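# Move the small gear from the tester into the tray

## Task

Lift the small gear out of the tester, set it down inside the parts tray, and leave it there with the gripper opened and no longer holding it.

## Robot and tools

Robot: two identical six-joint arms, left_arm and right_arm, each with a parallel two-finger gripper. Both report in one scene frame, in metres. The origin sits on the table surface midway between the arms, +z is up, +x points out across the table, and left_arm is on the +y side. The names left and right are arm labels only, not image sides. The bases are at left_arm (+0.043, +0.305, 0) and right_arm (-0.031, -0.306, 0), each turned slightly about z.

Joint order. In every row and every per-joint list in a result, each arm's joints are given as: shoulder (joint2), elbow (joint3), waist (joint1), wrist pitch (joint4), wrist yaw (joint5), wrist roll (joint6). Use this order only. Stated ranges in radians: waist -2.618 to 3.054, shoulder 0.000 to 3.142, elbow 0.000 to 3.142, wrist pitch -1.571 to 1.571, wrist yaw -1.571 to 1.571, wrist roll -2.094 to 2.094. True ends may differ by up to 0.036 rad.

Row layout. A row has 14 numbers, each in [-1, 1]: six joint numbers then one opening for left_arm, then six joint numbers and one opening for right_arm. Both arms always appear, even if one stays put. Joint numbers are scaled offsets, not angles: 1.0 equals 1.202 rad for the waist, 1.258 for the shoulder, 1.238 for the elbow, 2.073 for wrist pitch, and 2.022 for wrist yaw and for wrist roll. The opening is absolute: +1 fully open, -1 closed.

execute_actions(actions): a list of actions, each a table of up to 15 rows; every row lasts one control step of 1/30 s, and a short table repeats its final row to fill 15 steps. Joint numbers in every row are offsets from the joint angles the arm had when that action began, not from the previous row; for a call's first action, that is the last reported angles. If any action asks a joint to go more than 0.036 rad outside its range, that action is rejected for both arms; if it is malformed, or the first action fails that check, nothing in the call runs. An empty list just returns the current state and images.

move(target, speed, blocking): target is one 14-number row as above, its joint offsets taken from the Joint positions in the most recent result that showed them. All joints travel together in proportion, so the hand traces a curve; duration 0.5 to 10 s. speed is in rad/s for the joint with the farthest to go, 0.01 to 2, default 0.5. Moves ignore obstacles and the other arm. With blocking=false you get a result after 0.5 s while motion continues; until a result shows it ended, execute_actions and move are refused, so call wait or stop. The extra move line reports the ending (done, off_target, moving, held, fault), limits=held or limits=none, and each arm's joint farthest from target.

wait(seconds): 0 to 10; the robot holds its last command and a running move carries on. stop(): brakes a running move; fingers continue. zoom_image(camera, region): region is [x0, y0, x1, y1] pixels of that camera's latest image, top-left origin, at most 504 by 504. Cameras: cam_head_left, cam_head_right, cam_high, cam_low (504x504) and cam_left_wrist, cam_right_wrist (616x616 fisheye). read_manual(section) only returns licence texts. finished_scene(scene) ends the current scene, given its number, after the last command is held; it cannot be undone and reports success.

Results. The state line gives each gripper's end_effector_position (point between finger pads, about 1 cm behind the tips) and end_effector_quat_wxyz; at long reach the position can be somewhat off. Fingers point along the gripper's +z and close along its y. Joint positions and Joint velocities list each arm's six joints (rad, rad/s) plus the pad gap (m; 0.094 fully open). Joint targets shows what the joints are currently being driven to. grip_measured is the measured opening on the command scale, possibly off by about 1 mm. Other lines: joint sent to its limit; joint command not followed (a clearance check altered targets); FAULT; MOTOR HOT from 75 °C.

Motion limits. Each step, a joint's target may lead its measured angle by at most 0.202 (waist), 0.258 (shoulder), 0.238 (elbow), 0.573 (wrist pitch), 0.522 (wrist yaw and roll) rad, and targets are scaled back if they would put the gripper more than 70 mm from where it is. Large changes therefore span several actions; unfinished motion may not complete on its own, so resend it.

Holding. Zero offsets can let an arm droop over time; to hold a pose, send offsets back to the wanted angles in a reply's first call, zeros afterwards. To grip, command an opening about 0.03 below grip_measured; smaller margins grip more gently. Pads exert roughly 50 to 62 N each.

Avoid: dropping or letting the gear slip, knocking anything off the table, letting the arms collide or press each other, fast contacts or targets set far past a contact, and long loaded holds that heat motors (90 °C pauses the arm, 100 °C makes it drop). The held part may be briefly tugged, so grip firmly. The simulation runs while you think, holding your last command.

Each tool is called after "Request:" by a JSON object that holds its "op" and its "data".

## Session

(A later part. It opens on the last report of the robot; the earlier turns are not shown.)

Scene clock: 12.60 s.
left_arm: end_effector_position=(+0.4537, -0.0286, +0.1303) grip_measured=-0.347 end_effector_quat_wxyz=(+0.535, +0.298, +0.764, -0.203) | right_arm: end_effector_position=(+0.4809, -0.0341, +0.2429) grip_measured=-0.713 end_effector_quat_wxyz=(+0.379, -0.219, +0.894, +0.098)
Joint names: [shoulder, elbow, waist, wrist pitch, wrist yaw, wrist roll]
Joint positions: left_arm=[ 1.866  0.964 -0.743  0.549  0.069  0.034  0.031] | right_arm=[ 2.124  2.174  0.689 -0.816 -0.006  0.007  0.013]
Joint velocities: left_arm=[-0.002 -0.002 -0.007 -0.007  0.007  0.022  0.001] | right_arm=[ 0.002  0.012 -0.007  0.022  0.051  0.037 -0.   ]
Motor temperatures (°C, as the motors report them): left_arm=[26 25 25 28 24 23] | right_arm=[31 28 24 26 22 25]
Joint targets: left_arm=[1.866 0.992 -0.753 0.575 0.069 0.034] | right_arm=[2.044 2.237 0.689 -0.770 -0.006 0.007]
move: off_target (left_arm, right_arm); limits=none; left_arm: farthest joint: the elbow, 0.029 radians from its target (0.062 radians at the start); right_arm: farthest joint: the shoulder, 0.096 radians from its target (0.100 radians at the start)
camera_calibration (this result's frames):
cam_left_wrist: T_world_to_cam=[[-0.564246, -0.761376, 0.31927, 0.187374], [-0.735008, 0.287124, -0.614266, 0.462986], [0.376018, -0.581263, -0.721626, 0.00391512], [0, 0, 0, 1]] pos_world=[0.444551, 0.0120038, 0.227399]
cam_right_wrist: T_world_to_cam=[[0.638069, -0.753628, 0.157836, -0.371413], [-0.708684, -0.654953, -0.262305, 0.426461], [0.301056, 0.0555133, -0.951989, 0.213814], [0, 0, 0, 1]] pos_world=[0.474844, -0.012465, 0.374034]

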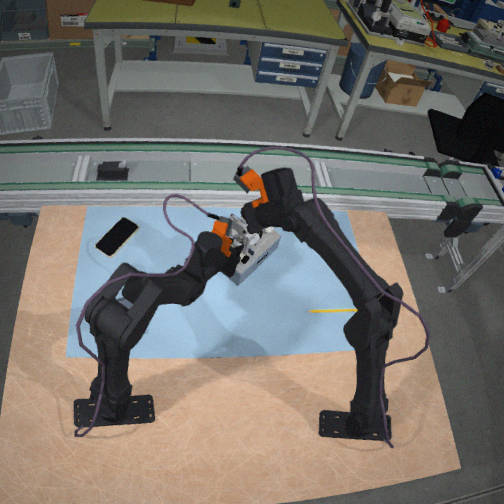

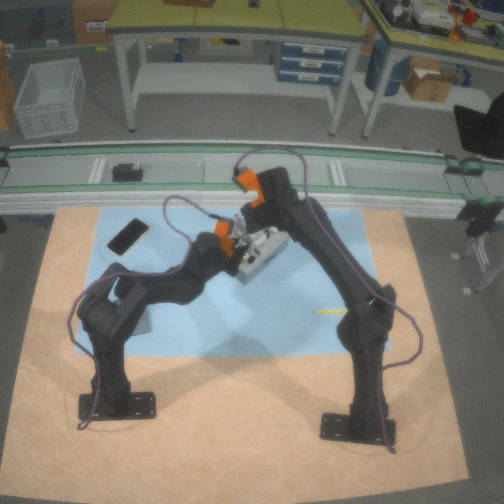

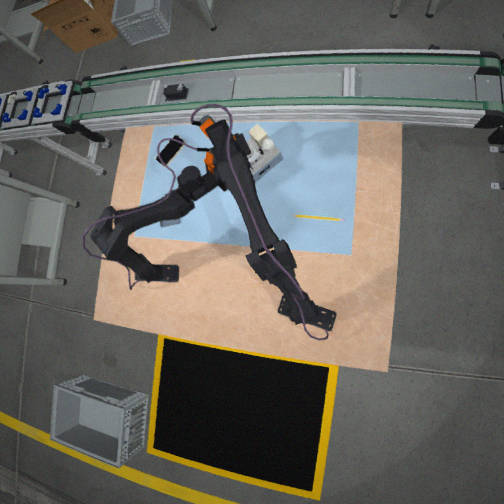

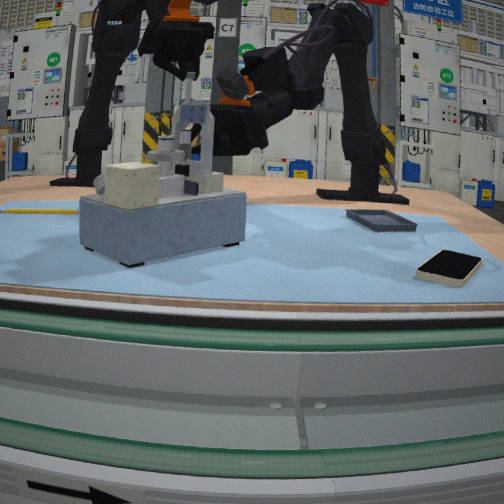

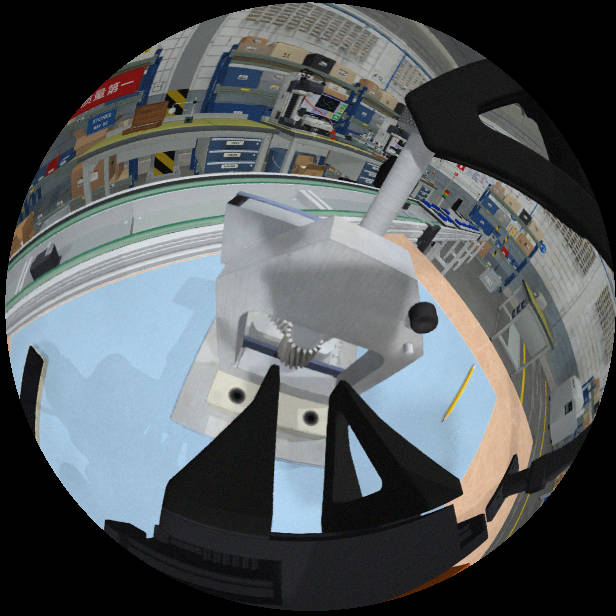

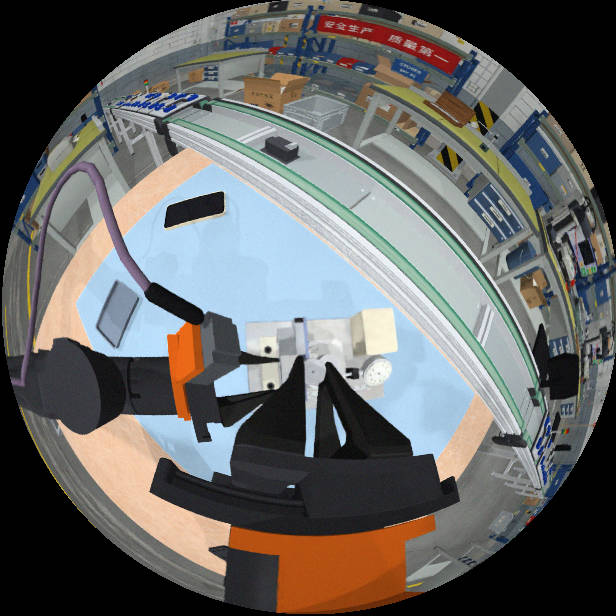

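Request:
{"op": "move", "data": {"target": [0.08,0.112,0.014,0.013,0,0,-0.35,-0.07,0.052,0,0.023,0,0,-0.8], "speed": 0.08}}

Request:
{"op": "zoom_image", "data": {"camera": "cam_low", "region": [100, 20, 280, 200]}}

Scene clock: 14.90 s.
left_arm: end_effector_position=(+0.4564, -0.0299, +0.1217) grip_measured=-0.347 end_effector_quat_wxyz=(+0.504, +0.310, +0.776, -0.216) | right_arm: end_effector_position=(+0.4809, -0.0342, +0.2424) grip_measured=-0.713 end_effector_quat_wxyz=(+0.379, -0.219, +0.894, +0.097)
Joint names: [shoulder, elbow, waist, wrist pitch, wrist yaw, wrist roll]
Joint positions: left_arm=[ 1.884  1.013 -0.72   0.458  0.135  0.034  0.031] | right_arm=[ 2.124  2.172  0.689 -0.814 -0.005  0.006  0.013]
Joint velocities: left_arm=[-0.002 -0.002 -0.007 -0.051  0.051 -0.037 -0.001] | right_arm=[ 0.002  0.012 -0.017  0.066 -0.051 -0.037 -0.001]
Motor temperatures (°C, as the motors report them): left_arm=[26 26 25 29 24 23] | right_arm=[33 29 24 27 22 25]
Joint targets: left_arm=[1.966 1.103 -0.726 0.576 0.069 0.034] | right_arm=[2.042 2.234 0.689 -0.771 -0.006 0.006]
move: off_target (left_arm, right_arm); limits=none; left_arm: farthest joint: the wrist pitch, 0.118 radians from its target (0.027 radians at the start); right_arm: farthest joint: the shoulder, 0.088 radians from its target (0.089 radians at the start)
camera_calibration (this result's frames):
cam_left_wrist: T_world_to_cam=[[-0.572366, -0.745038, 0.342515, 0.191984], [-0.760161, 0.325459, -0.562344, 0.466389], [0.307493, -0.582233, -0.75263, 0.0309213], [0, 0, 0, 1]] pos_world=[0.454908, 0.00924848, 0.219786]
cam_right_wrist: T_world_to_cam=[[0.638075, -0.753531, 0.158275, -0.371506], [-0.708713, -0.655117, -0.261817, 0.426196], [0.300976, 0.0548876, -0.952051, 0.21339], [0, 0, 0, 1]] pos_world=[0.474874, -0.012446, 0.373544]

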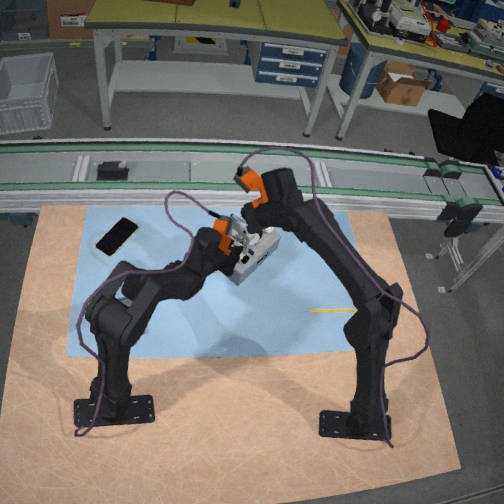

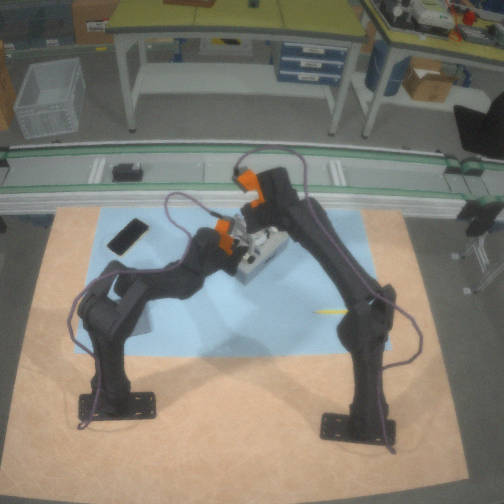

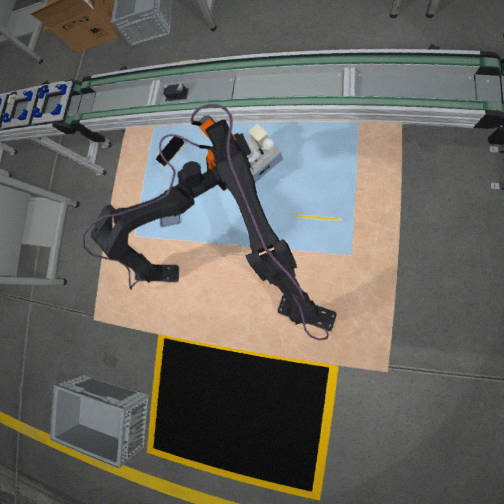

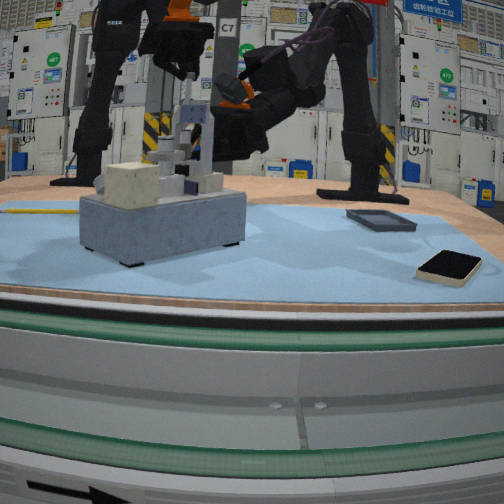

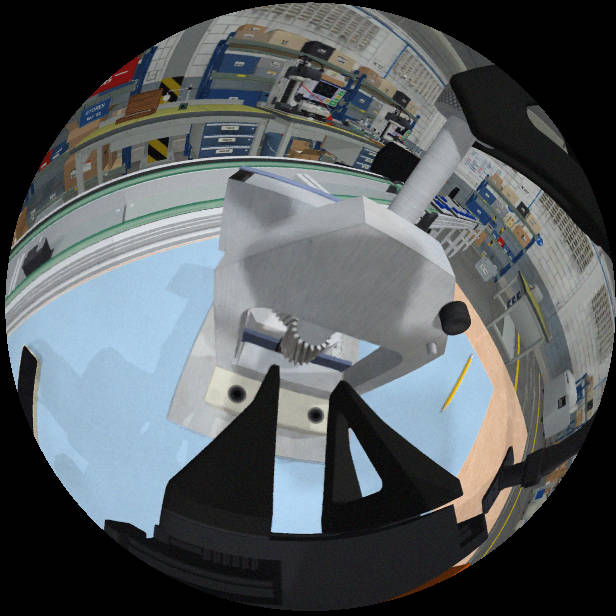

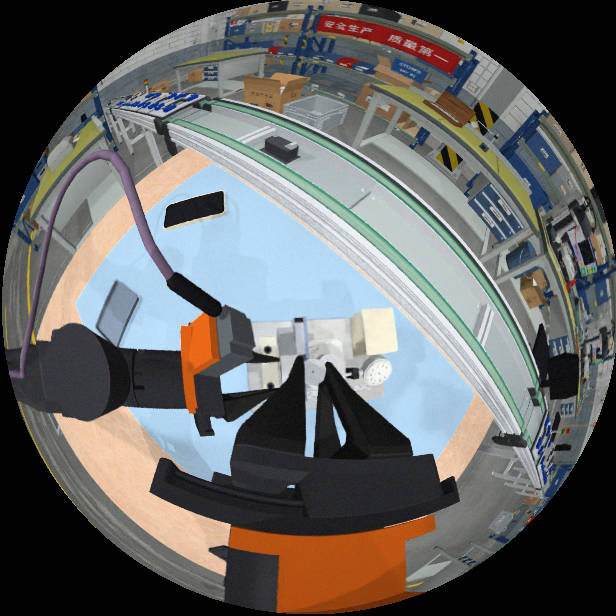

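Region (100, 20, 280, 200) of cam_low's 504x504 image, scaled by 2.800, with more detail than that image has.

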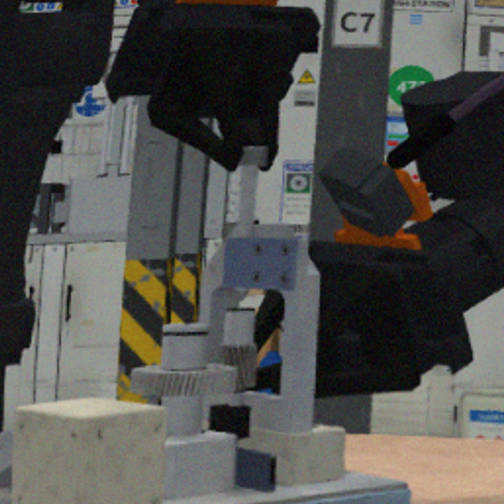

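Request:
{"op": "move", "data": {"target": [-0.16,-0.17,0.03,0.03,0,0.05,-0.35,-0.07,0.05,0,0.021,0,0,-0.8], "speed": 0.3}}

Request:
{"op": "move", "data": {"target": [0.05,0.175,0.175,-0.085,0.23,0.06,-0.35,-0.07,0.05,0,0.021,0,0,-0.8], "speed": 0.3}}

Scene clock: 16.90 s.
left_arm: end_effector_position=(+0.4244, +0.0091, +0.1265) grip_measured=-0.347 end_effector_quat_wxyz=(+0.517, +0.336, +0.765, -0.187) | right_arm: end_effector_position=(+0.4808, -0.0343, +0.2435) grip_measured=-0.713 end_effector_quat_wxyz=(+0.381, -0.218, +0.893, +0.098)
Joint names: [shoulder, elbow, waist, wrist pitch, wrist yaw, wrist roll]
Joint positions: left_arm=[ 1.71   0.807 -0.693  0.494  0.138  0.126  0.031] | right_arm=[ 2.121  2.168  0.689 -0.81  -0.005  0.006  0.013]
Joint velocities: left_arm=[ 0.022  0.007 -0.007 -0.037 -0.007 -0.007 -0.   ] | right_arm=[-0.007 -0.002 -0.007 -0.066 -0.11  -0.007 -0.   ]
Motor temperatures (°C, as the motors report them): left_arm=[26 26 25 29 24 23] | right_arm=[35 29 24 27 22 25]
Joint targets: left_arm=[1.683 0.802 -0.684 0.520 0.135 0.135] | right_arm=[2.039 2.232 0.689 -0.772 -0.005 0.006]
move: off_target (left_arm, right_arm); limits=none; left_arm: farthest joint: the shoulder, 0.027 radians from its target (0.201 radians at the start); right_arm: farthest joint: the shoulder, 0.085 radians from its target (0.088 radians at the start)
camera_calibration (this result's frames):
cam_left_wrist: T_world_to_cam=[[-0.599911, -0.75537, 0.263671, 0.222872], [-0.720898, 0.367413, -0.587634, 0.418236], [0.347005, -0.542608, -0.76496, 0.0514276], [0, 0, 0, 1]] pos_world=[0.417364, 0.0425904, 0.226345]
cam_right_wrist: T_world_to_cam=[[0.637312, -0.753952, 0.159345, -0.37163], [-0.707971, -0.654516, -0.265305, 0.42689], [0.304321, 0.0562706, -0.950906, 0.212585], [0, 0, 0, 1]] pos_world=[0.474375, -0.0127472, 0.374622]

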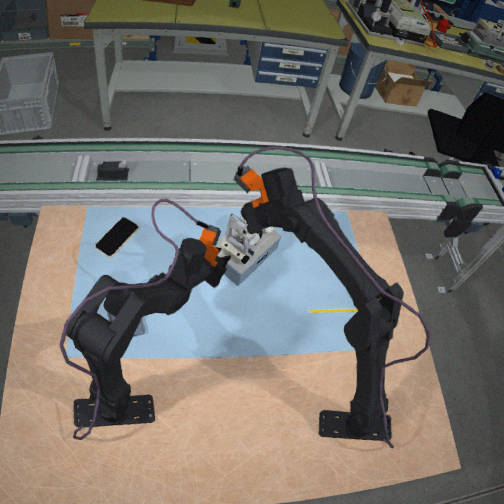

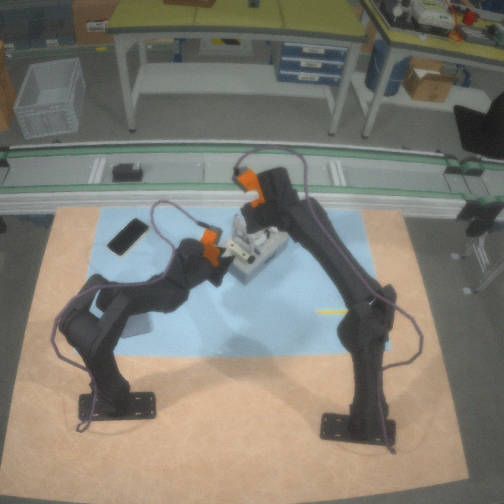

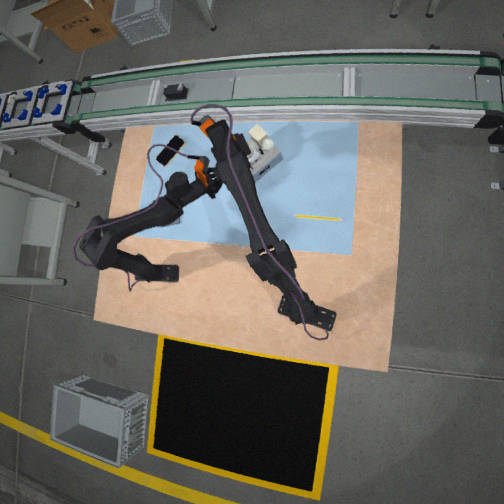

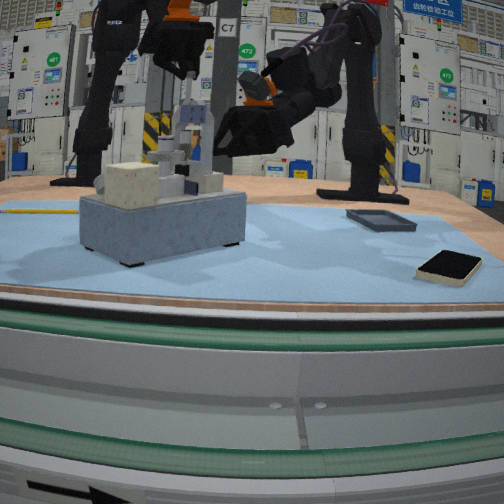

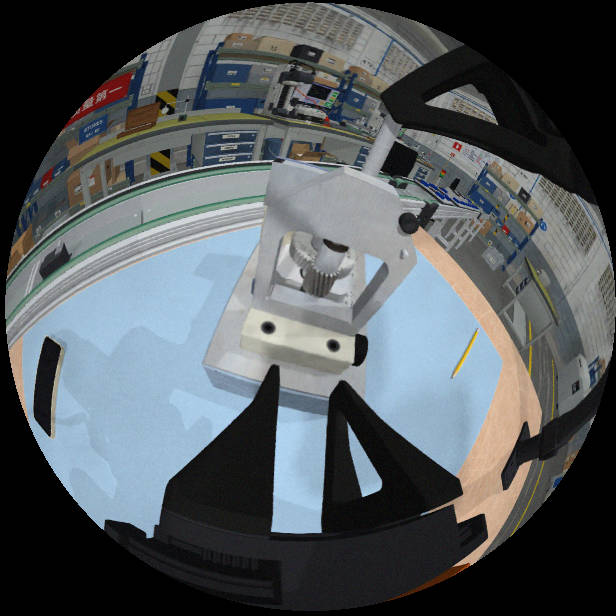

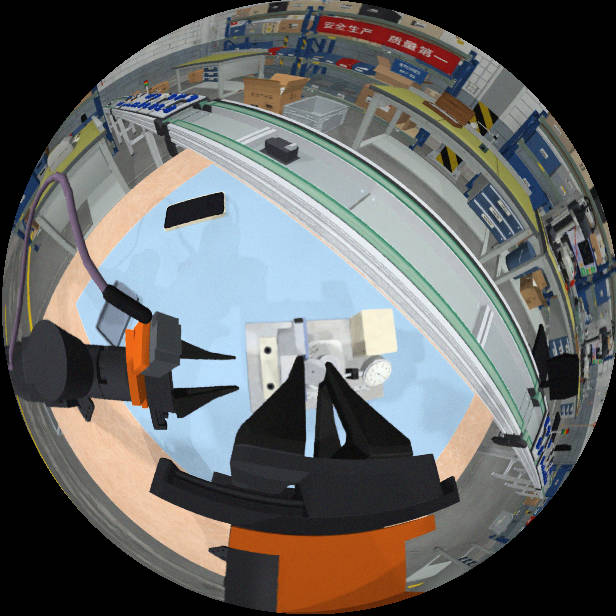

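Scene clock: 19.13 s.
left_arm: end_effector_position=(+0.4503, +0.0214, +0.1551) grip_measured=-0.347 end_effector_quat_wxyz=(+0.487, +0.404, +0.718, -0.289) | right_arm: end_effector_position=(+0.4809, -0.0342, +0.2431) grip_measured=-0.713 end_effector_quat_wxyz=(+0.381, -0.218, +0.893, +0.098)
Joint names: [shoulder, elbow, waist, wrist pitch, wrist yaw, wrist roll]
Joint positions: left_arm=[ 1.768  0.995 -0.491  0.328  0.591  0.237  0.031] | right_arm=[ 2.12   2.165  0.689 -0.807 -0.005  0.006  0.013]
Joint velocities: left_arm=[-0.012  0.002 -0.032 -0.022 -0.022  0.022  0.   ] | right_arm=[-0.022  0.007  0.007 -0.007 -0.066  0.007 -0.   ]
Motor temperatures (°C, as the motors report them): left_arm=[26 26 25 29 24 23] | right_arm=[36 30 24 27 22 25]
Joint targets: left_arm=[1.773 1.023 -0.483 0.318 0.603 0.247] | right_arm=[2.037 2.227 0.689 -0.768 -0.005 0.006]
move: off_target (left_arm, right_arm); limits=none; left_arm: farthest joint: the elbow, 0.029 radians from its target (0.217 radians at the start); right_arm: farthest joint: the shoulder, 0.087 radians from its target (0.088 radians at the start)
camera_calibration (this result's frames):
cam_left_wrist: T_world_to_cam=[[-0.754613, -0.557721, 0.345697, 0.292873], [-0.635773, 0.491119, -0.595478, 0.409443], [0.162333, -0.66914, -0.725189, 0.150761], [0, 0, 0, 1]] pos_world=[0.456845, 0.0631359, 0.251899]
cam_right_wrist: T_world_to_cam=[[0.637485, -0.753841, 0.159172, -0.371553], [-0.707733, -0.654602, -0.265726, 0.426844], [0.30451, 0.0567452, -0.950817, 0.212117], [0, 0, 0, 1]] pos_world=[0.47436, -0.0127164, 0.374249]

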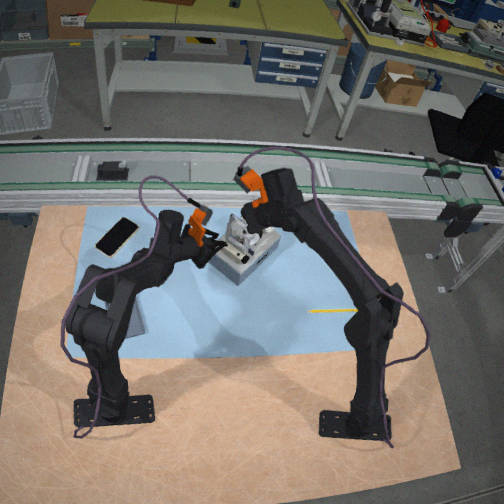

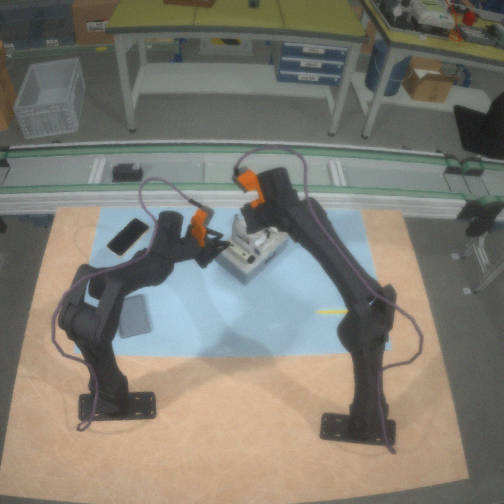

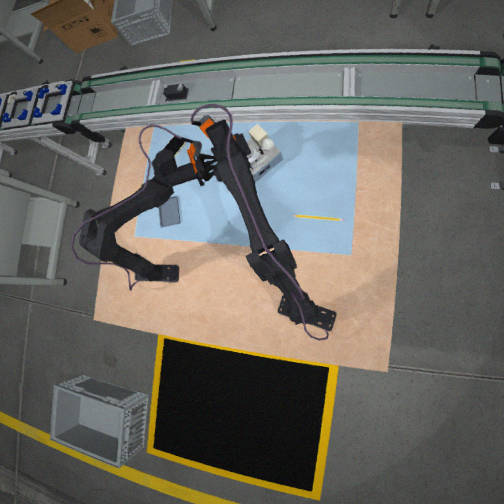

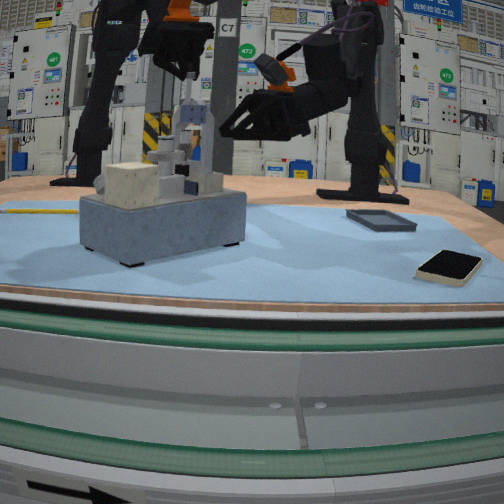

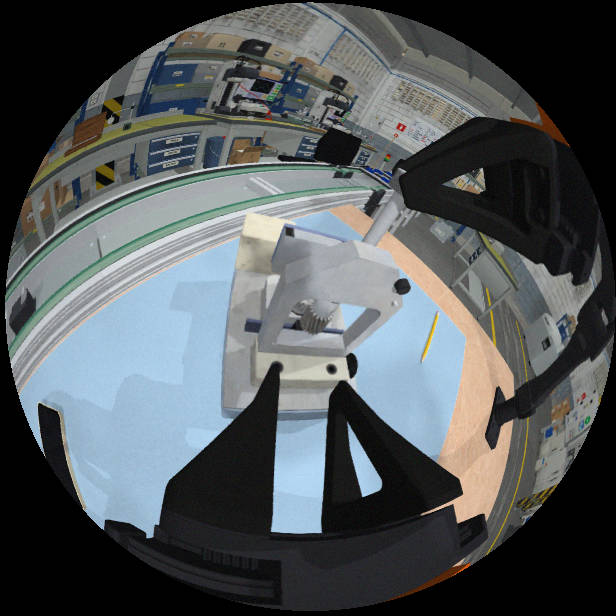

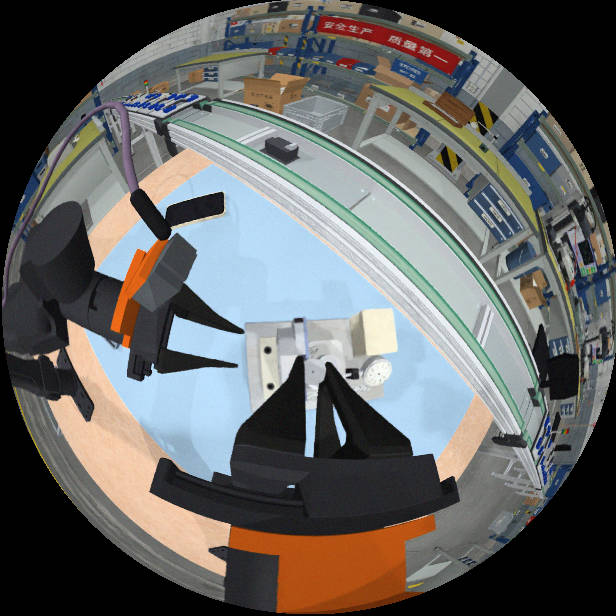

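Request:
{"op": "move", "data": {"target": [0.107,0.1,-0.055,0.045,-0.026,-0.012,-0.35,-0.07,0.05,0,0.02,0,0,-0.8], "speed": 0.12}}

Scene clock: 20.67 s.
left_arm: end_effector_position=(+0.4660, -0.0067, +0.1402) grip_measured=-0.348 end_effector_quat_wxyz=(+0.488, +0.408, +0.715, -0.289) | right_arm: end_effector_position=(+0.4808, -0.0343, +0.2444) grip_measured=-0.713 end_effector_quat_wxyz=(+0.383, -0.218, +0.892, +0.098)
Joint names: [shoulder, elbow, waist, wrist pitch, wrist yaw, wrist roll]
Joint positions: left_arm=[ 1.889  1.079 -0.541  0.38   0.55   0.219  0.031] | right_arm=[ 2.117  2.163  0.689 -0.805 -0.005  0.006  0.013]
Joint velocities: left_arm=[-0.017 -0.012  0.007 -0.007 -0.007  0.037 -0.001] | right_arm=[ 0.012 -0.012 -0.012 -0.066 -0.022 -0.051  0.   ]
Motor temperatures (°C, as the motors report them): left_arm=[26 27 25 29 24 23] | right_arm=[37 30 24 27 22 25]
Joint targets: left_arm=[1.903 1.119 -0.557 0.421 0.538 0.213] | right_arm=[2.034 2.225 0.689 -0.767 -0.005 0.006]
move: off_target (left_arm, right_arm); limits=none; left_arm: farthest joint: the wrist pitch, 0.041 radians from its target (0.094 radians at the start); right_arm: farthest joint: the shoulder, 0.085 radians from its target (0.088 radians at the start)
camera_calibration (this result's frames):
cam_left_wrist: T_world_to_cam=[[-0.760322, -0.553427, 0.340041, 0.297724], [-0.628864, 0.496131, -0.598653, 0.421589], [0.162606, -0.669009, -0.725249, 0.118436], [0, 0, 0, 1]] pos_world=[0.47223, 0.0348404, 0.237042]
cam_right_wrist: T_world_to_cam=[[0.637001, -0.754096, 0.159904, -0.371689], [-0.706921, -0.654175, -0.268921, 0.427496], [0.307398, 0.0582632, -0.949796, 0.211759], [0, 0, 0, 1]] pos_world=[0.473878, -0.0129697, 0.375525]

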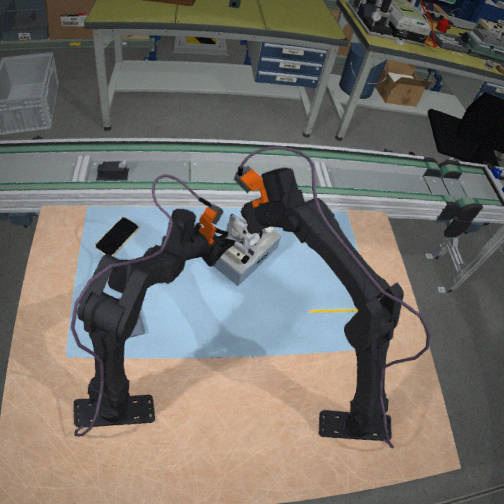

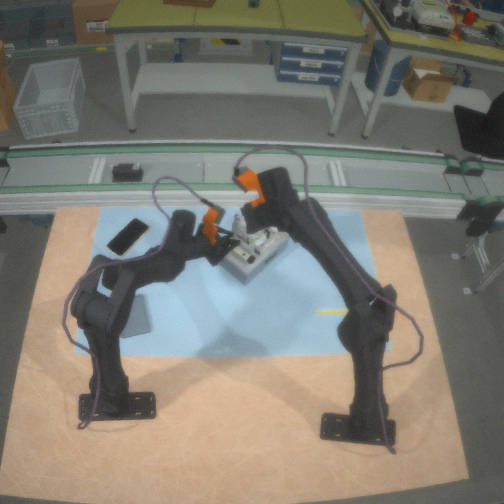

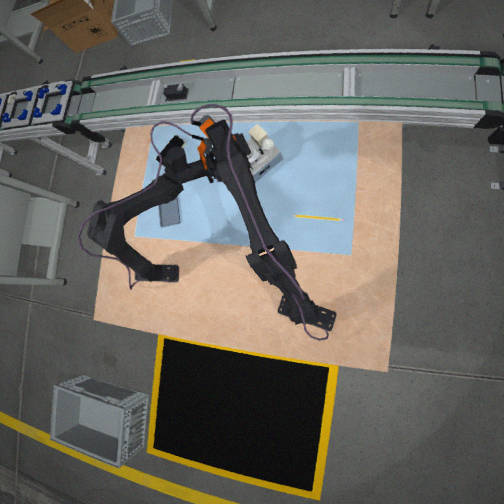

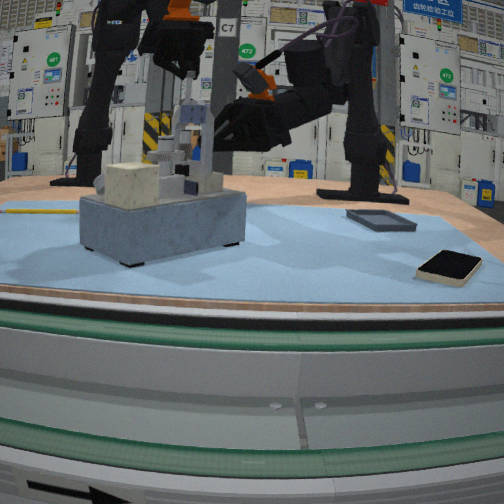

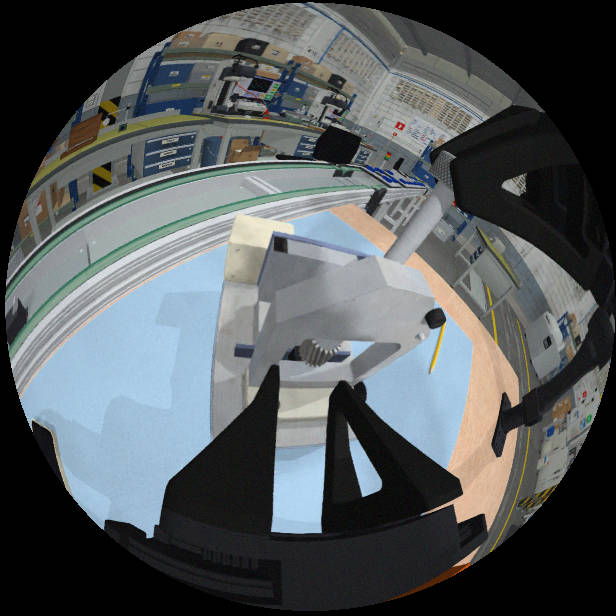

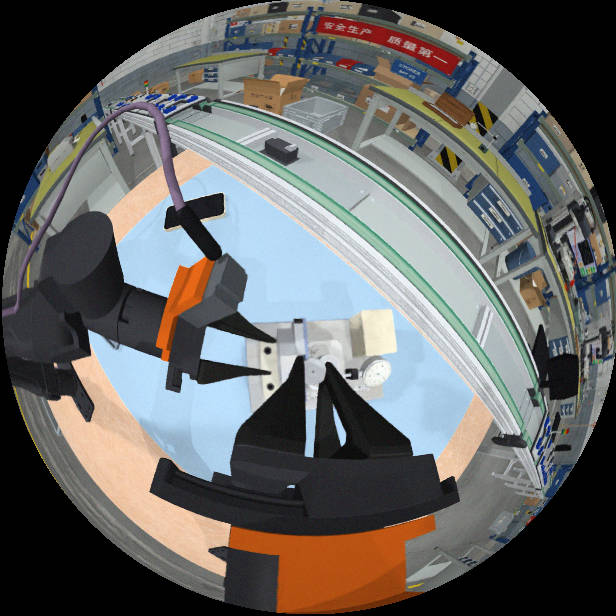

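Request:
{"op": "move", "data": {"target": [0.068,0.065,-0.036,0.035,-0.018,-0.009,-0.35,-0.07,0.05,0,0.02,0,0,-0.8], "speed": 0.15}}

Request:
{"op": "zoom_image", "data": {"camera": "cam_low", "region": [100,20,280,200]}}

Request:
{"op": "zoom_image", "data": {"camera": "cam_left_wrist", "region": [150,150,500,500]}}

Scene clock: 22.10 s.
left_arm: end_effector_position=(+0.4662, -0.0081, +0.1396) grip_measured=-0.349 end_effector_quat_wxyz=(+0.484, +0.406, +0.715, -0.300) | right_arm: end_effector_position=(+0.4808, -0.0342, +0.2449) grip_measured=-0.713 end_effector_quat_wxyz=(+0.383, -0.218, +0.892, +0.098)
Joint names: [shoulder, elbow, waist, wrist pitch, wrist yaw, wrist roll]
Joint positions: left_arm=[ 1.9    1.087 -0.536  0.382  0.573  0.207  0.031] | right_arm=[ 2.116  2.162  0.689 -0.803 -0.005  0.006  0.013]
Joint velocities: left_arm=[-0.002 -0.017 -0.012 -0.007 -0.022  0.066 -0.   ] | right_arm=[ 0.012  0.012 -0.007  0.022  0.007  0.066  0.   ]
Motor temperatures (°C, as the motors report them): left_arm=[26 27 25 30 24 23] | right_arm=[38 30 24 27 22 25]
Joint targets: left_arm=[1.975 1.159 -0.584 0.452 0.513 0.201] | right_arm=[2.032 2.223 0.689 -0.765 -0.005 0.006]
move: off_target (left_arm, right_arm); limits=none; left_arm: farthest joint: the shoulder, 0.074 radians from its target (0.085 radians at the start); right_arm: farthest joint: the shoulder, 0.087 radians from its target (0.088 radians at the start)
camera_calibration (this result's frames):
cam_left_wrist: T_world_to_cam=[[-0.761722, -0.539215, 0.359203, 0.295375], [-0.631774, 0.495221, -0.596337, 0.423073], [0.143669, -0.681178, -0.717883, 0.124813], [0, 0, 0, 1]] pos_world=[0.474348, 0.0347761, 0.235795]
cam_right_wrist: T_world_to_cam=[[0.63673, -0.754238, 0.16031, -0.371758], [-0.706465, -0.653935, -0.270695, 0.427917], [0.309001, 0.0591059, -0.949223, 0.211332], [0, 0, 0, 1]] pos_world=[0.473716, -0.0130545, 0.376033]

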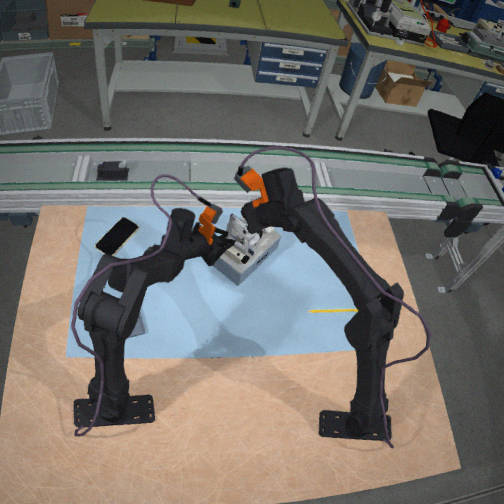

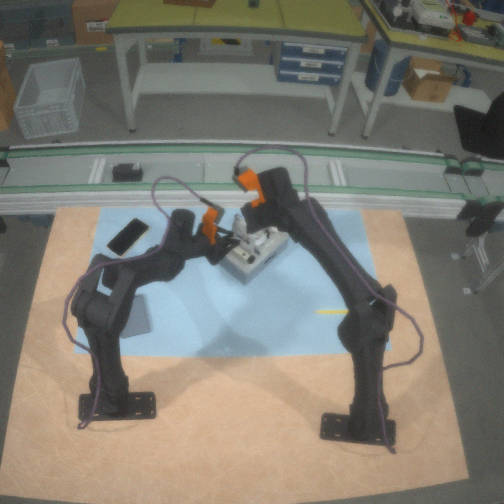

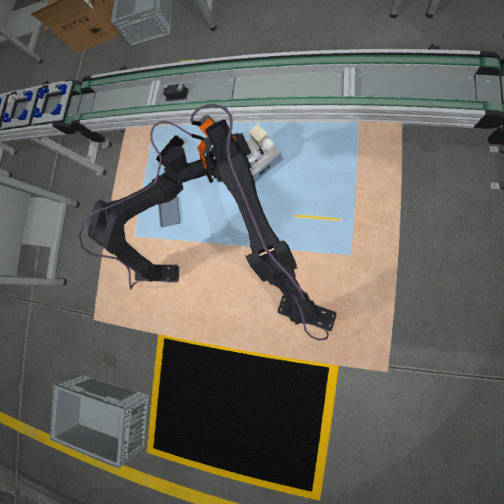

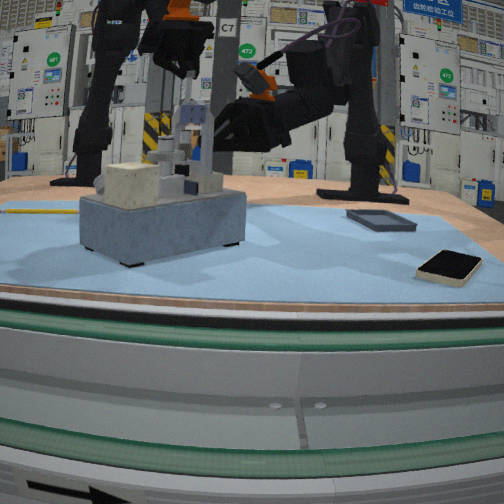

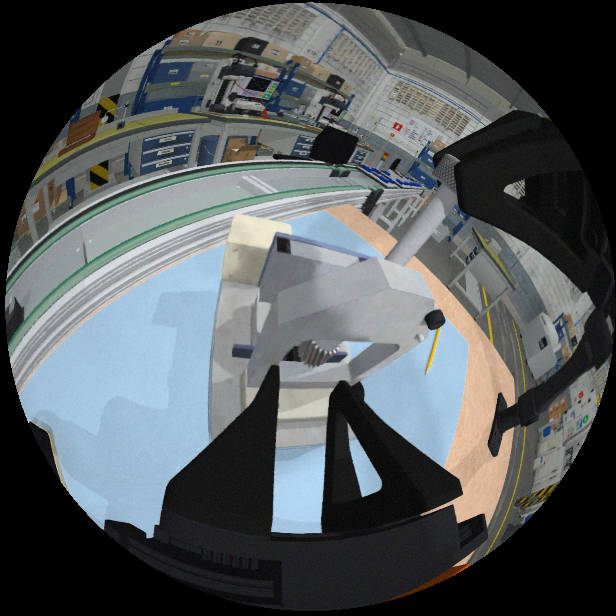

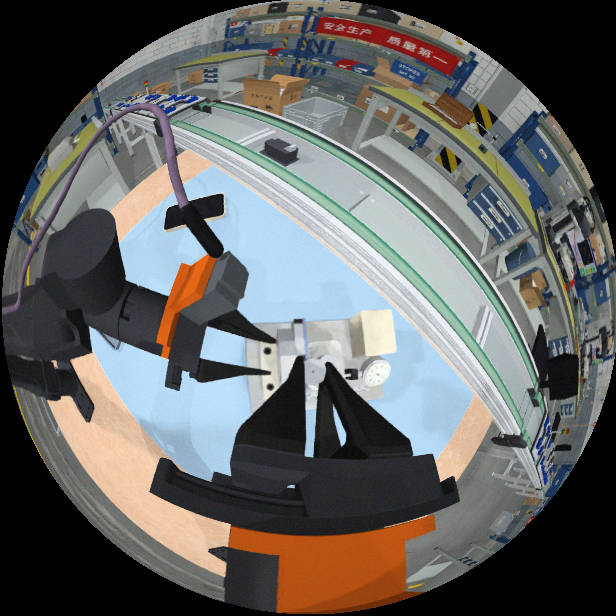

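Region (100, 20, 280, 200) of cam_low's 504x504 image, scaled by 2.800, with more detail than that image has.

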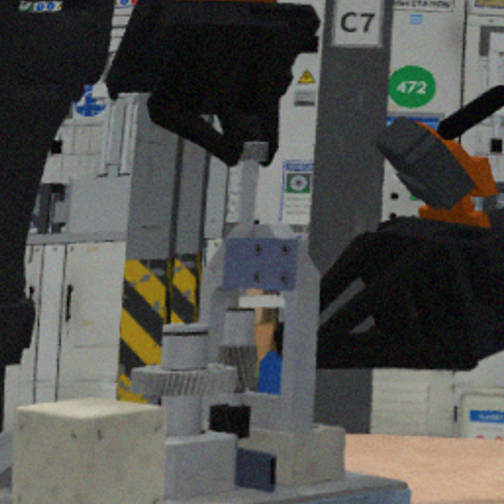

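Region (150, 150, 500, 500) of cam_left_wrist's 616x616 image, scaled by 1.440, with more detail than that image has.

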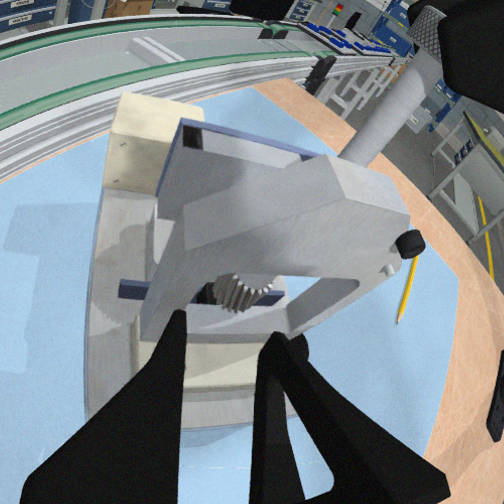

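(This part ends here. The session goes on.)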